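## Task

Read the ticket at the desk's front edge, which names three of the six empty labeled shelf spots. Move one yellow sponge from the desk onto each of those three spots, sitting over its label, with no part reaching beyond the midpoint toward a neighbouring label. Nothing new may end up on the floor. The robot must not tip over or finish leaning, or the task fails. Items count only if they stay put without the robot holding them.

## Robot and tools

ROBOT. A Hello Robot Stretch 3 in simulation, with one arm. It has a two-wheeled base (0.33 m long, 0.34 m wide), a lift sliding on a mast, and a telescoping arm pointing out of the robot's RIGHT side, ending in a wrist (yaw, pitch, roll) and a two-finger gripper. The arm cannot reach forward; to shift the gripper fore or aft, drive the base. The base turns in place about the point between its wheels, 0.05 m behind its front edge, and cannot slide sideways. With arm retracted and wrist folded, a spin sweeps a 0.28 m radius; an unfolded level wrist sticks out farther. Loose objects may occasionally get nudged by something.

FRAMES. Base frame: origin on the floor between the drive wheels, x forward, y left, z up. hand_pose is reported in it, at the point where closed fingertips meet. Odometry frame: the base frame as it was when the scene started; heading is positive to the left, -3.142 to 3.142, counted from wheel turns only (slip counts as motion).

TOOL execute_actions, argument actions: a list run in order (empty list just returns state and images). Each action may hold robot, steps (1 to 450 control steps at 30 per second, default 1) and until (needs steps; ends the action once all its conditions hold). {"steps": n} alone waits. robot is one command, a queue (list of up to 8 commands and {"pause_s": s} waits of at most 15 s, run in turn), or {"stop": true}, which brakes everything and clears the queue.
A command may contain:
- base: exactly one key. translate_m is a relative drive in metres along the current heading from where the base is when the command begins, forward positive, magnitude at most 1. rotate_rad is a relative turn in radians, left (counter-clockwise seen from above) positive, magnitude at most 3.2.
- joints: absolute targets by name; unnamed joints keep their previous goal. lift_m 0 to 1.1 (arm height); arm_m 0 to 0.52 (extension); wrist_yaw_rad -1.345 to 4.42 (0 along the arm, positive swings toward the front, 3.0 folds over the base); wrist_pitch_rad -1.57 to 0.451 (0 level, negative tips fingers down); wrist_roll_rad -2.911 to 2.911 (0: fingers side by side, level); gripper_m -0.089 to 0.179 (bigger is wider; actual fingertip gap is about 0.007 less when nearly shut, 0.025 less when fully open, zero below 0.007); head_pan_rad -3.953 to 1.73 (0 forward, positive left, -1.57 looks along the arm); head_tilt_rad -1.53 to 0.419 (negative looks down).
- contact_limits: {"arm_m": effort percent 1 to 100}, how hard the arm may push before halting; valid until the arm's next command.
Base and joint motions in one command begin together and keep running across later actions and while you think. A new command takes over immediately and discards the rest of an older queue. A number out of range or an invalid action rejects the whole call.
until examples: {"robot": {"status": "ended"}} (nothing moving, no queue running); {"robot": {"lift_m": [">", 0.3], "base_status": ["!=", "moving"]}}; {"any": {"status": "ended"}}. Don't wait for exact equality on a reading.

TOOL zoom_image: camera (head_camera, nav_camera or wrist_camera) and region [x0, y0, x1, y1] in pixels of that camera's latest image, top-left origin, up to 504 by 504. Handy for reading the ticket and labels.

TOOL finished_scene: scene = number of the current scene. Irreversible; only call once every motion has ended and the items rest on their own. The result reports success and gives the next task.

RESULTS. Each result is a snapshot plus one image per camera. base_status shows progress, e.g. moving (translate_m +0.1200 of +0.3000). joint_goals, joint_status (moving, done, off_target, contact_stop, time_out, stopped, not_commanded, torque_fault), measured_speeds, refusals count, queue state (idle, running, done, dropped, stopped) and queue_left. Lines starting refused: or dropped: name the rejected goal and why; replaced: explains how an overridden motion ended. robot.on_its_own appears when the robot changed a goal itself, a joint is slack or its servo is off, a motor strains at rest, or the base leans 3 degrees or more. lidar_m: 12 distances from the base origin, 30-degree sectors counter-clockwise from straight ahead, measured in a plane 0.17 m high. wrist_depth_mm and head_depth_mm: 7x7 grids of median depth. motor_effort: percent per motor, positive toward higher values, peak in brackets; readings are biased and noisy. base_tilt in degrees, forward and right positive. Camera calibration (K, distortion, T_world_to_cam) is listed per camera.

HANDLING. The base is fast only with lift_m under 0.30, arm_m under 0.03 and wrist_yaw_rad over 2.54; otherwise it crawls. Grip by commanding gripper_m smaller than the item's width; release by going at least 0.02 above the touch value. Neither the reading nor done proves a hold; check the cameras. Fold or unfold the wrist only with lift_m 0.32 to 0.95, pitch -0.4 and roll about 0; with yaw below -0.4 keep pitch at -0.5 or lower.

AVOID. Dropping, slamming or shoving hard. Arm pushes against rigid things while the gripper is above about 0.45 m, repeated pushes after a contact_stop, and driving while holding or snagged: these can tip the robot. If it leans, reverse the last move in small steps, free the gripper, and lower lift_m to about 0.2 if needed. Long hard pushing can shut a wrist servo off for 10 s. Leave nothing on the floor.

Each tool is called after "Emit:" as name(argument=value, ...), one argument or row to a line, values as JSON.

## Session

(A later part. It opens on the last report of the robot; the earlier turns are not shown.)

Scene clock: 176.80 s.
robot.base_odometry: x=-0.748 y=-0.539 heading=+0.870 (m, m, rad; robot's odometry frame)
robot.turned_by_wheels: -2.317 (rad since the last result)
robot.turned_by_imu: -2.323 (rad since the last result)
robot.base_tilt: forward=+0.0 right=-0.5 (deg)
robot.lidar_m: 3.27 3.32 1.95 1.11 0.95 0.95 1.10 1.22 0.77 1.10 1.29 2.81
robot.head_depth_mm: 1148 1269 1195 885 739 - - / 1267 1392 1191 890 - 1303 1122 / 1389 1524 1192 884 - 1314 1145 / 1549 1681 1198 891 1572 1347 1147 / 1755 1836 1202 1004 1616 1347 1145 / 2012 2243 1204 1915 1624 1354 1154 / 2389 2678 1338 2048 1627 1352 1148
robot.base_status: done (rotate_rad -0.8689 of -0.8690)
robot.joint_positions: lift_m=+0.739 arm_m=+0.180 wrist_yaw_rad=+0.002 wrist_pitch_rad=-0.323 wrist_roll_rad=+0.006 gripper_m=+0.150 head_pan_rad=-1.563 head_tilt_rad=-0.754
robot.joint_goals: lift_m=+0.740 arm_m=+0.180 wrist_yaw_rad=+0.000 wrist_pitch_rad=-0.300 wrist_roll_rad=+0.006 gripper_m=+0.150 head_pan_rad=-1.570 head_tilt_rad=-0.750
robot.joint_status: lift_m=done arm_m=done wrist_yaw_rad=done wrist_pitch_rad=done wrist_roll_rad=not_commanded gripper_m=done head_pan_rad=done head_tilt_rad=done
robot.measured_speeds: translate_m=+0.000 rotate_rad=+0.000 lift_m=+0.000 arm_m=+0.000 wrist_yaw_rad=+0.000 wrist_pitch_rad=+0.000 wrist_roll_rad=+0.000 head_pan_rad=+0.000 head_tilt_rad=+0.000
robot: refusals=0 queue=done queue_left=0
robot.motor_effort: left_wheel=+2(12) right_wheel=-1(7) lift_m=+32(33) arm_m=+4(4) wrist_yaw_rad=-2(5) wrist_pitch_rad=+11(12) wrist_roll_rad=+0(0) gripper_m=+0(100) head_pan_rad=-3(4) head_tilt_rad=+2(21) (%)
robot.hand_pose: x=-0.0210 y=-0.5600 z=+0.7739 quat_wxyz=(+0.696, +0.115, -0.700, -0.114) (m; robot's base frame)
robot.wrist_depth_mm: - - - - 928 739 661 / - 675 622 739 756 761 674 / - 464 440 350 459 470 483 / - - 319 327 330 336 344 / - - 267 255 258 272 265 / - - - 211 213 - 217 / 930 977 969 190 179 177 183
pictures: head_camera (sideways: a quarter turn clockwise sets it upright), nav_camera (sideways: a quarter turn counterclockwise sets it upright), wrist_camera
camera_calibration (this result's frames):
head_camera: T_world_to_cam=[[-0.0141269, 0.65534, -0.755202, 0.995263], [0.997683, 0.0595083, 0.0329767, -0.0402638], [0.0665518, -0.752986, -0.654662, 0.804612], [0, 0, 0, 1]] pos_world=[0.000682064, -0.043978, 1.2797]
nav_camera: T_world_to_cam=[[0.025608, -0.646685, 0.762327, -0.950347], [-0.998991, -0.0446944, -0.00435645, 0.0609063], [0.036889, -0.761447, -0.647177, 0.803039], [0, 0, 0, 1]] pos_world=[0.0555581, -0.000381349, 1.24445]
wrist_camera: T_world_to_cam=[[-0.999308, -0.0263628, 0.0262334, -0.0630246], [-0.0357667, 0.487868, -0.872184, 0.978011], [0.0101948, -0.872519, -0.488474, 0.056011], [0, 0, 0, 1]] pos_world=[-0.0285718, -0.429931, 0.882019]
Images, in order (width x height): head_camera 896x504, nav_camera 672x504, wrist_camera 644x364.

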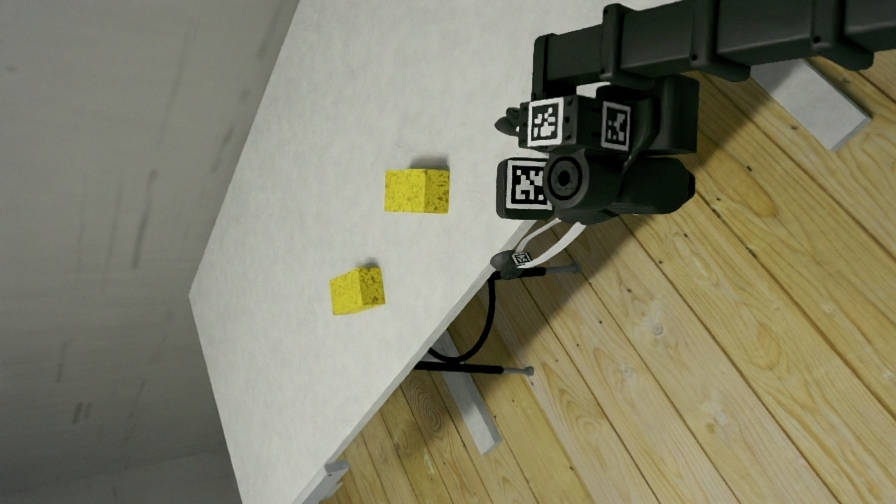

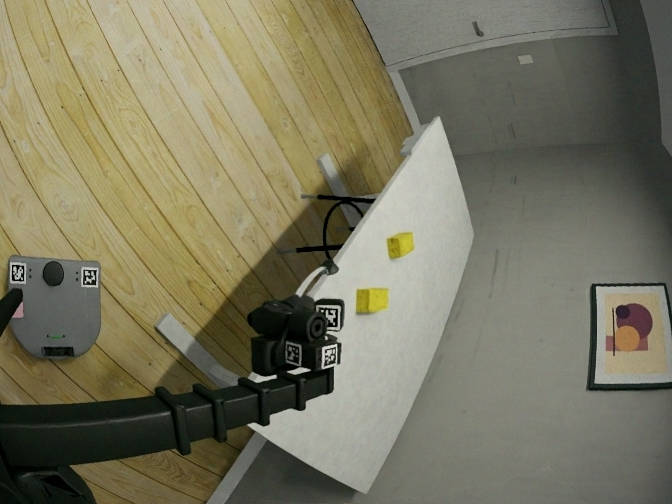

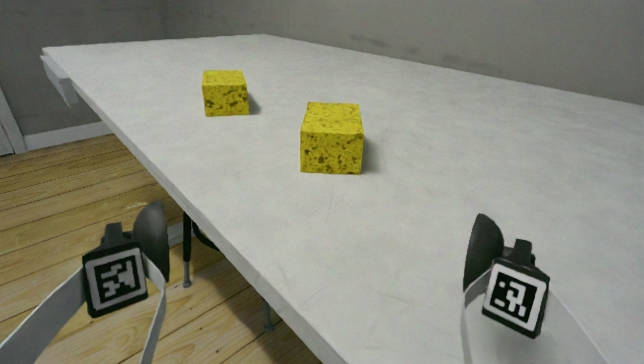

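Emit:
execute_actions(
  actions=[
    {"robot":[{"joints":{"arm_m":0.405,"lift_m":0.71}},{"joints":{"gripper_m":0.03}},{"joints":{"lift_m":0.745}},{"joints":{"arm_m":0.0}}],"steps":450,"until":{"robot":{"arm_m":["<",0.03],"queue_left":["=",0]}}},
    {"robot":[{"base":{"rotate_rad":0.795},"joints":{"wrist_yaw_rad":2.6,"lift_m":0.28,"wrist_pitch_rad":-0.4}},{"base":{"translate_m":1.0}},{"base":{"translate_m":1.0}},{"base":{"translate_m":0.676}},{"base":{"rotate_rad":1.522},"joints":{"lift_m":0.45,"head_pan_rad":-1.57,"head_tilt_rad":-0.9,"wrist_yaw_rad":0.0}},{"joints":{"wrist_pitch_rad":-0.3}}],"steps":3},
  ],
)

Emit:
execute_actions(
  actions=[
    {"steps":450,"until":{"robot":{"status":"ended"}}},
    {"steps":450,"until":{"robot":{"status":"ended"}}},
  ],
)

Scene clock: 186.10 s.
robot.base_odometry: x=-0.748 y=-0.539 heading=+0.876 (m, m, rad; robot's odometry frame)
robot.turned_by_wheels: +0.005 (rad since the last result)
robot.turned_by_imu: +0.002 (rad since the last result)
robot.base_tilt: forward=+0.0 right=-0.3 (deg)
robot.lidar_m: 3.28 3.33 1.93 1.11 0.95 0.95 1.10 1.22 0.77 1.10 1.29 2.81
robot.head_depth_mm: 1158 1268 1184 886 708 1212 - / 1268 1402 1189 892 730 1333 - / 1398 1532 1188 891 708 - - / 1578 1678 1191 923 1593 1349 1149 / 1767 1863 1194 1518 1622 1342 1152 / 2034 2231 1207 1920 1620 1355 1152 / 2397 2661 1347 2035 1629 1347 1155
robot.base_status: moving (rotate_rad +0.0052 of +0.7950)
robot.joint_positions: lift_m=+0.744 arm_m=+0.019 wrist_yaw_rad=+0.005 wrist_pitch_rad=-0.328 wrist_roll_rad=+0.006 gripper_m=+0.038 head_pan_rad=-1.563 head_tilt_rad=-0.754
robot.joint_goals: lift_m=+0.280 arm_m=+0.000 wrist_yaw_rad=+2.600 wrist_pitch_rad=-0.400 wrist_roll_rad=+0.006 gripper_m=+0.037 head_pan_rad=-1.570 head_tilt_rad=-0.750
robot.joint_status: lift_m=moving arm_m=moving wrist_yaw_rad=moving wrist_pitch_rad=moving wrist_roll_rad=not_commanded gripper_m=done head_pan_rad=done head_tilt_rad=done
robot.measured_speeds: translate_m=+0.000 rotate_rad=+0.085 lift_m=-0.006 arm_m=-0.075 wrist_yaw_rad=+0.100 wrist_pitch_rad=-0.144 wrist_roll_rad=+0.000 head_pan_rad=+0.000 head_tilt_rad=+0.000
robot: refusals=0 queue=running queue_left=5
robot.on_its_own: gripper_m is held at +0.037, not at your +0.030, by its stall guard, which is not easing now
robot.motor_effort: left_wheel=-5(5) right_wheel=+3(3) lift_m=+13(32) arm_m=-2(6) wrist_yaw_rad=+4(2) wrist_pitch_rad=+4(10) wrist_roll_rad=+0(0) gripper_m=-23(100) head_pan_rad=-2(4) head_tilt_rad=+2(3) (%)
robot.hand_pose: x=-0.0202 y=-0.3989 z=+0.7776 quat_wxyz=(+0.696, +0.117, -0.699, -0.114) (m; robot's base frame)
robot.wrist_depth_mm: - - - - - 882 742 / - 846 622 729 755 798 752 / - - 520 458 456 478 495 / - - - 178 331 340 351 / - - 147 139 152 267 273 / - - 116 113 115 224 221 / 954 950 126 117 974 915 192
pictures: head_camera (sideways: a quarter turn clockwise sets it upright), nav_camera (sideways: a quarter turn counterclockwise sets it upright), wrist_camera
camera_calibration (this result's frames):
head_camera: T_world_to_cam=[[-0.0141266, 0.655337, -0.755204, 0.995266], [0.997683, 0.0595081, 0.0329765, -0.0402635], [0.0665515, -0.752989, -0.65466, 0.804608], [0, 0, 0, 1]] pos_world=[0.000682049, -0.0439781, 1.2797]
nav_camera: T_world_to_cam=[[0.0256077, -0.646682, 0.76233, -0.95035], [-0.998991, -0.044694, -0.00435631, 0.0609062], [0.0368887, -0.761449, -0.647174, 0.803035], [0, 0, 0, 1]] pos_world=[0.0555581, -0.000381589, 1.24445]
wrist_camera: T_world_to_cam=[[-0.999216, -0.0297463, 0.0261172, -0.0593689], [-0.0373798, 0.49192, -0.869838, 0.902425], [0.0130269, -0.870132, -0.492646, 0.202555], [0, 0, 0, 1]] pos_world=[-0.0282285, -0.269437, 0.886302]
Images, in order (width x height): head_camera 896x504, nav_camera 672x504, wrist_camera 644x364.

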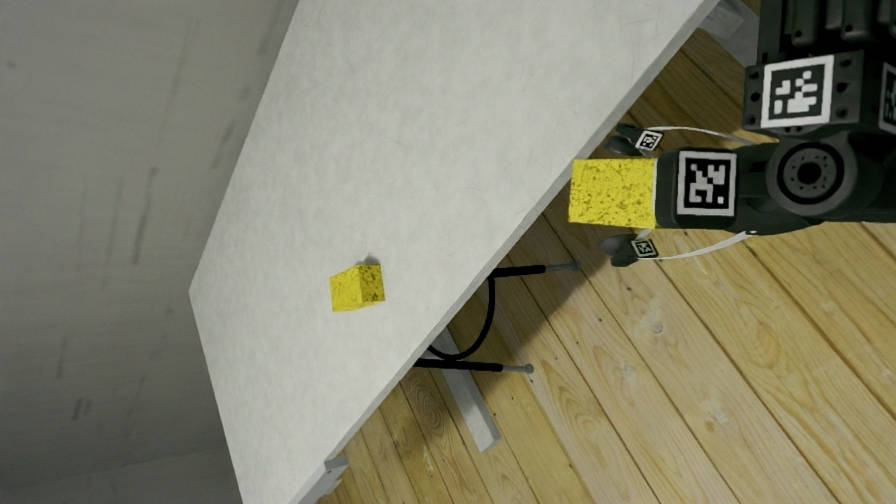

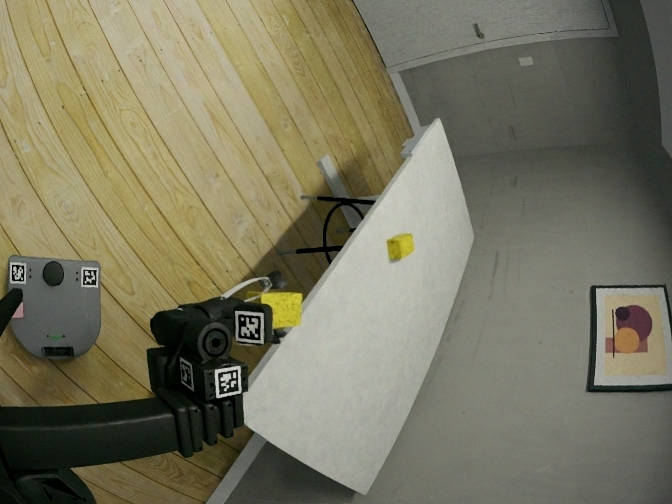

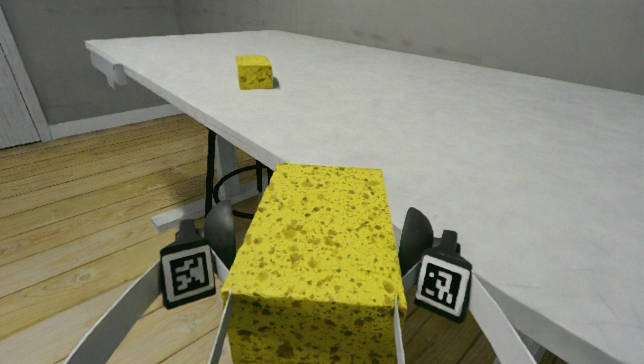

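Scene clock: 209.33 s.
robot.base_odometry: x=-1.000 y=+2.125 heading=-3.096 (m, m, rad; robot's odometry frame)
robot.turned_by_wheels: +2.312 (rad since the last result)
robot.turned_by_imu: +2.306 (rad since the last result)
robot.base_tilt: forward=+0.0 right=-0.7 (deg)
robot.lidar_m: 0.95 0.97 1.29 3.18 4.03 2.98 2.41 1.19 0.73 0.84 0.65 0.99
robot.head_depth_mm: 688 803 956 1090 1188 1232 1098 / 688 803 957 1097 1262 1230 1143 / 691 800 958 1098 1263 1195 - / 694 801 954 1093 1263 1234 1100 / 696 803 950 1098 1267 1244 1104 / 696 572 956 1076 1086 1241 1104 / 700 575 848 898 1449 1264 1116
robot.base_status: done (rotate_rad +1.5219 of +1.5220)
robot.joint_positions: lift_m=+0.449 arm_m=+0.000 wrist_yaw_rad=+0.003 wrist_pitch_rad=-0.326 wrist_roll_rad=+0.006 gripper_m=+0.038 head_pan_rad=-1.563 head_tilt_rad=-0.889
robot.joint_goals: lift_m=+0.450 arm_m=+0.000 wrist_yaw_rad=+0.000 wrist_pitch_rad=-0.300 wrist_roll_rad=+0.006 gripper_m=+0.037 head_pan_rad=-1.570 head_tilt_rad=-0.900
robot.joint_status: lift_m=done arm_m=done wrist_yaw_rad=done wrist_pitch_rad=done wrist_roll_rad=not_commanded gripper_m=done head_pan_rad=done head_tilt_rad=done
robot.measured_speeds: translate_m=+0.000 rotate_rad=+0.000 lift_m=+0.000 arm_m=+0.000 wrist_yaw_rad=+0.000 wrist_pitch_rad=+0.000 wrist_roll_rad=+0.000 head_pan_rad=+0.000 head_tilt_rad=+0.000
robot: refusals=0 queue=done queue_left=0
robot.on_its_own: gripper_m is held at +0.037, not at your +0.030, by its stall guard, which is not easing now
robot.motor_effort: left_wheel=-3(13) right_wheel=+3(9) lift_m=+32(32) arm_m=-4(4) wrist_yaw_rad=-2(4) wrist_pitch_rad=+12(10) wrist_roll_rad=+0(0) gripper_m=-22(22) head_pan_rad=-4(3) head_tilt_rad=-7(27) (%)
robot.hand_pose: x=-0.0208 y=-0.3803 z=+0.4833 quat_wxyz=(+0.696, +0.116, -0.699, -0.114) (m; robot's base frame)
robot.wrist_depth_mm: 441 524 525 532 531 534 465 / 449 513 555 549 558 571 469 / 362 367 376 383 391 390 410 / 451 595 657 177 665 618 445 / 445 677 143 138 153 677 467 / 489 578 116 113 115 627 540 / 591 531 125 117 536 565 657
pictures: head_camera (sideways: a quarter turn clockwise sets it upright), nav_camera (sideways: a quarter turn counterclockwise sets it upright), wrist_camera
camera_calibration (this result's frames):
head_camera: T_world_to_cam=[[-0.0148318, 0.751155, -0.65996, 0.871148], [0.997719, 0.0545844, 0.0397046, -0.0490165], [0.0658478, -0.657866, -0.750251, 0.928939], [0, 0, 0, 1]] pos_world=[0.000656823, -0.0405743, 1.27381]
nav_camera: T_world_to_cam=[[0.0263205, -0.743538, 0.668175, -0.82765], [-0.998998, -0.0437636, -0.00934741, 0.0674029], [0.0361919, -0.66726, -0.743945, 0.928902], [0, 0, 0, 1]] pos_world=[0.0555008, 0.00737978, 1.2447]
wrist_camera: T_world_to_cam=[[-0.999284, -0.0273173, 0.0261803, -0.0507926], [-0.0362145, 0.490063, -0.870935, 0.637097], [0.0109616, -0.871259, -0.490701, 0.0724352], [0, 0, 0, 1]] pos_world=[-0.0284781, -0.250495, 0.591743]
Images, in order (width x height): head_camera 896x504, nav_camera 672x504, wrist_camera 644x364.

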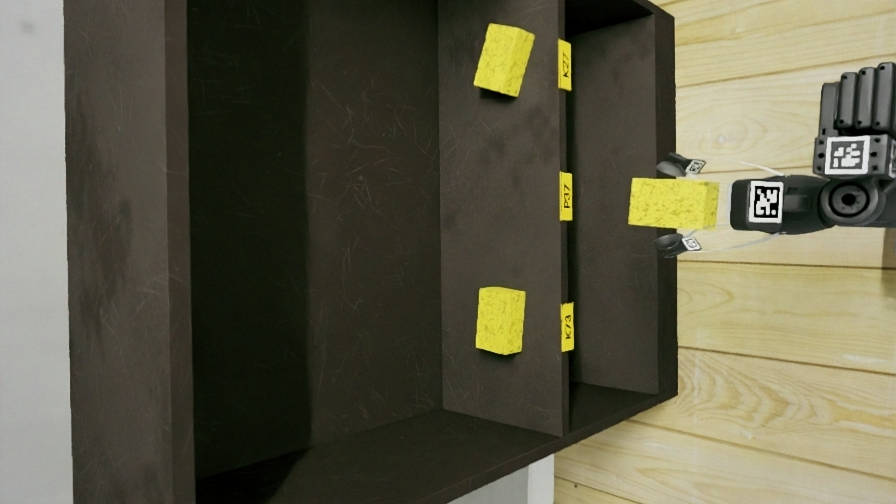

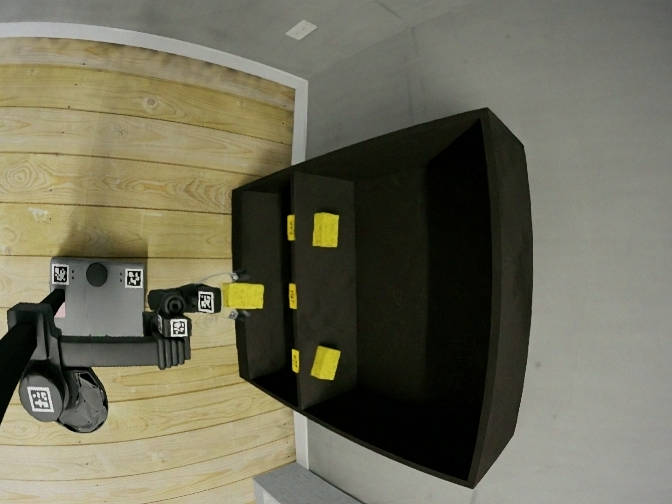

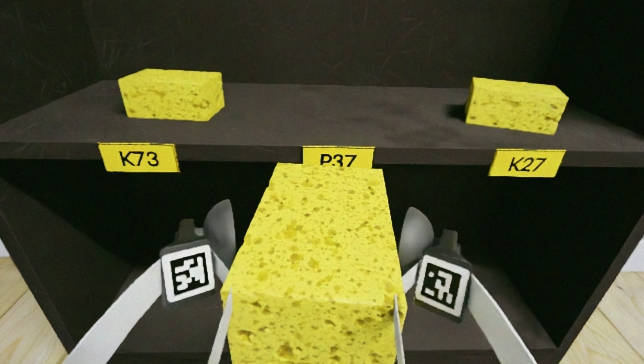

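Emit:
execute_actions(
  actions=[
    {"robot":[{"joints":{"arm_m":0.31,"lift_m":0.485}},{"joints":{"lift_m":0.449}},{"joints":{"gripper_m":0.12}},{"joints":{"arm_m":0.12}}],"steps":450,"until":{"robot":{"status":"ended"}}},
  ],
)

Scene clock: 217.73 s.
robot.base_odometry: x=-1.000 y=+2.125 heading=-3.096 (m, m, rad; robot's odometry frame)
robot.turned_by_wheels: +0.000 (rad since the last result)
robot.turned_by_imu: -0.002 (rad since the last result)
robot.base_tilt: forward=+0.0 right=-0.6 (deg)
robot.lidar_m: 0.95 0.97 1.29 3.19 4.04 2.98 2.41 1.20 0.73 0.83 0.65 1.00
robot.head_depth_mm: 686 803 956 1092 1185 1231 1100 / 691 804 954 1095 1254 1240 - / 691 804 954 1070 1135 - 1097 / 692 803 951 1098 1263 1241 1104 / 693 804 953 1099 1261 1243 1105 / 697 570 952 1082 1091 1244 1113 / 700 575 848 896 1434 1274 1110
robot.base_status: done (rotate_rad +1.5219 of +1.5220)
robot.joint_positions: lift_m=+0.450 arm_m=+0.120 wrist_yaw_rad=+0.002 wrist_pitch_rad=-0.324 wrist_roll_rad=+0.006 gripper_m=+0.120 head_pan_rad=-1.563 head_tilt_rad=-0.889
robot.joint_goals: lift_m=+0.449 arm_m=+0.120 wrist_yaw_rad=+0.000 wrist_pitch_rad=-0.300 wrist_roll_rad=+0.006 gripper_m=+0.120 head_pan_rad=-1.570 head_tilt_rad=-0.900
robot.joint_status: lift_m=done arm_m=done wrist_yaw_rad=done wrist_pitch_rad=done wrist_roll_rad=not_commanded gripper_m=done head_pan_rad=done head_tilt_rad=done
robot.measured_speeds: translate_m=+0.000 rotate_rad=+0.000 lift_m=+0.000 arm_m=+0.000 wrist_yaw_rad=+0.000 wrist_pitch_rad=+0.000 wrist_roll_rad=+0.000 head_pan_rad=+0.000 head_tilt_rad=+0.000
robot: refusals=0 queue=done queue_left=0
robot.motor_effort: left_wheel=-3(3) right_wheel=+2(2) lift_m=+14(34) arm_m=-3(5) wrist_yaw_rad=-1(2) wrist_pitch_rad=+11(12) wrist_roll_rad=+0(0) gripper_m=+1(96) head_pan_rad=-3(3) head_tilt_rad=-7(7) (%)
robot.hand_pose: x=-0.0210 y=-0.5005 z=+0.4839 quat_wxyz=(+0.696, +0.115, -0.700, -0.114) (m; robot's base frame)
robot.wrist_depth_mm: 405 416 413 417 418 426 424 / 431 442 448 443 454 456 451 / 291 284 378 284 394 348 291 / 267 272 277 281 286 290 287 / 240 240 245 249 253 252 256 / 449 - 631 625 624 587 456 / 433 525 531 544 552 542 448
pictures: head_camera (sideways: a quarter turn clockwise sets it upright), nav_camera (sideways: a quarter turn counterclockwise sets it upright), wrist_camera
camera_calibration (this result's frames):
head_camera: T_world_to_cam=[[-0.014832, 0.751155, -0.65996, 0.871148], [0.997719, 0.0545848, 0.0397046, -0.0490165], [0.065848, -0.657866, -0.750251, 0.928939], [0, 0, 0, 1]] pos_world=[0.000656838, -0.0405743, 1.27381]
nav_camera: T_world_to_cam=[[0.0263208, -0.743538, 0.668176, -0.82765], [-0.998998, -0.0437639, -0.00934741, 0.0674028], [0.0361921, -0.66726, -0.743945, 0.928902], [0, 0, 0, 1]] pos_world=[0.0555008, 0.00737979, 1.2447]
wrist_camera: T_world_to_cam=[[-0.999313, -0.0261866, 0.0262386, -0.0538073], [-0.0356867, 0.488008, -0.872109, 0.696113], [0.010033, -0.872446, -0.488607, -0.0336672], [0, 0, 0, 1]] pos_world=[-0.0285906, -0.370491, 0.592049]
Images, in order (width x height): head_camera 896x504, nav_camera 672x504, wrist_camera 644x364.

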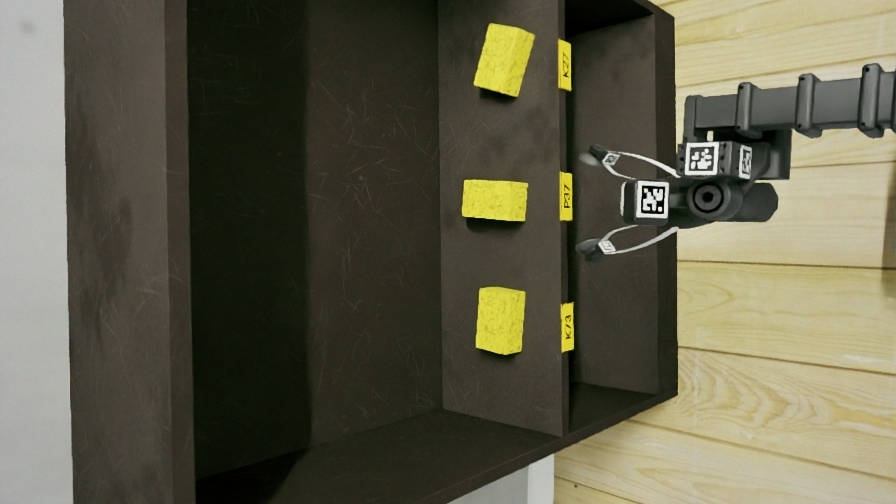

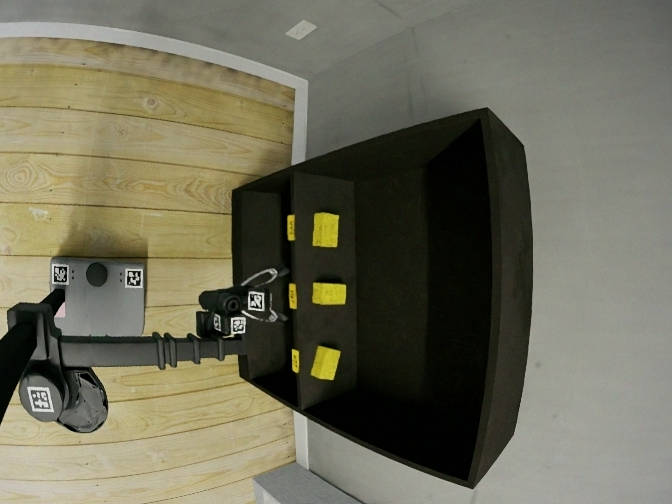

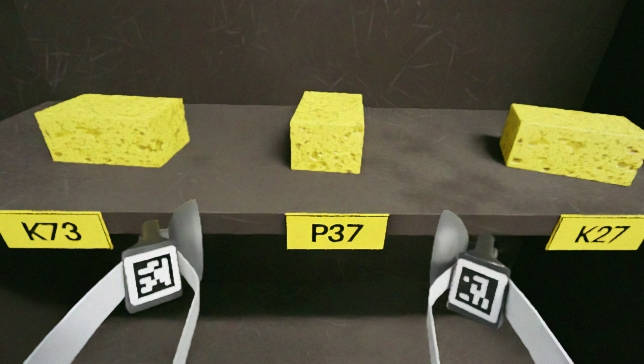

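Emit:
finished_scene(
  scene=1,
)

The scene is finished: the task was done.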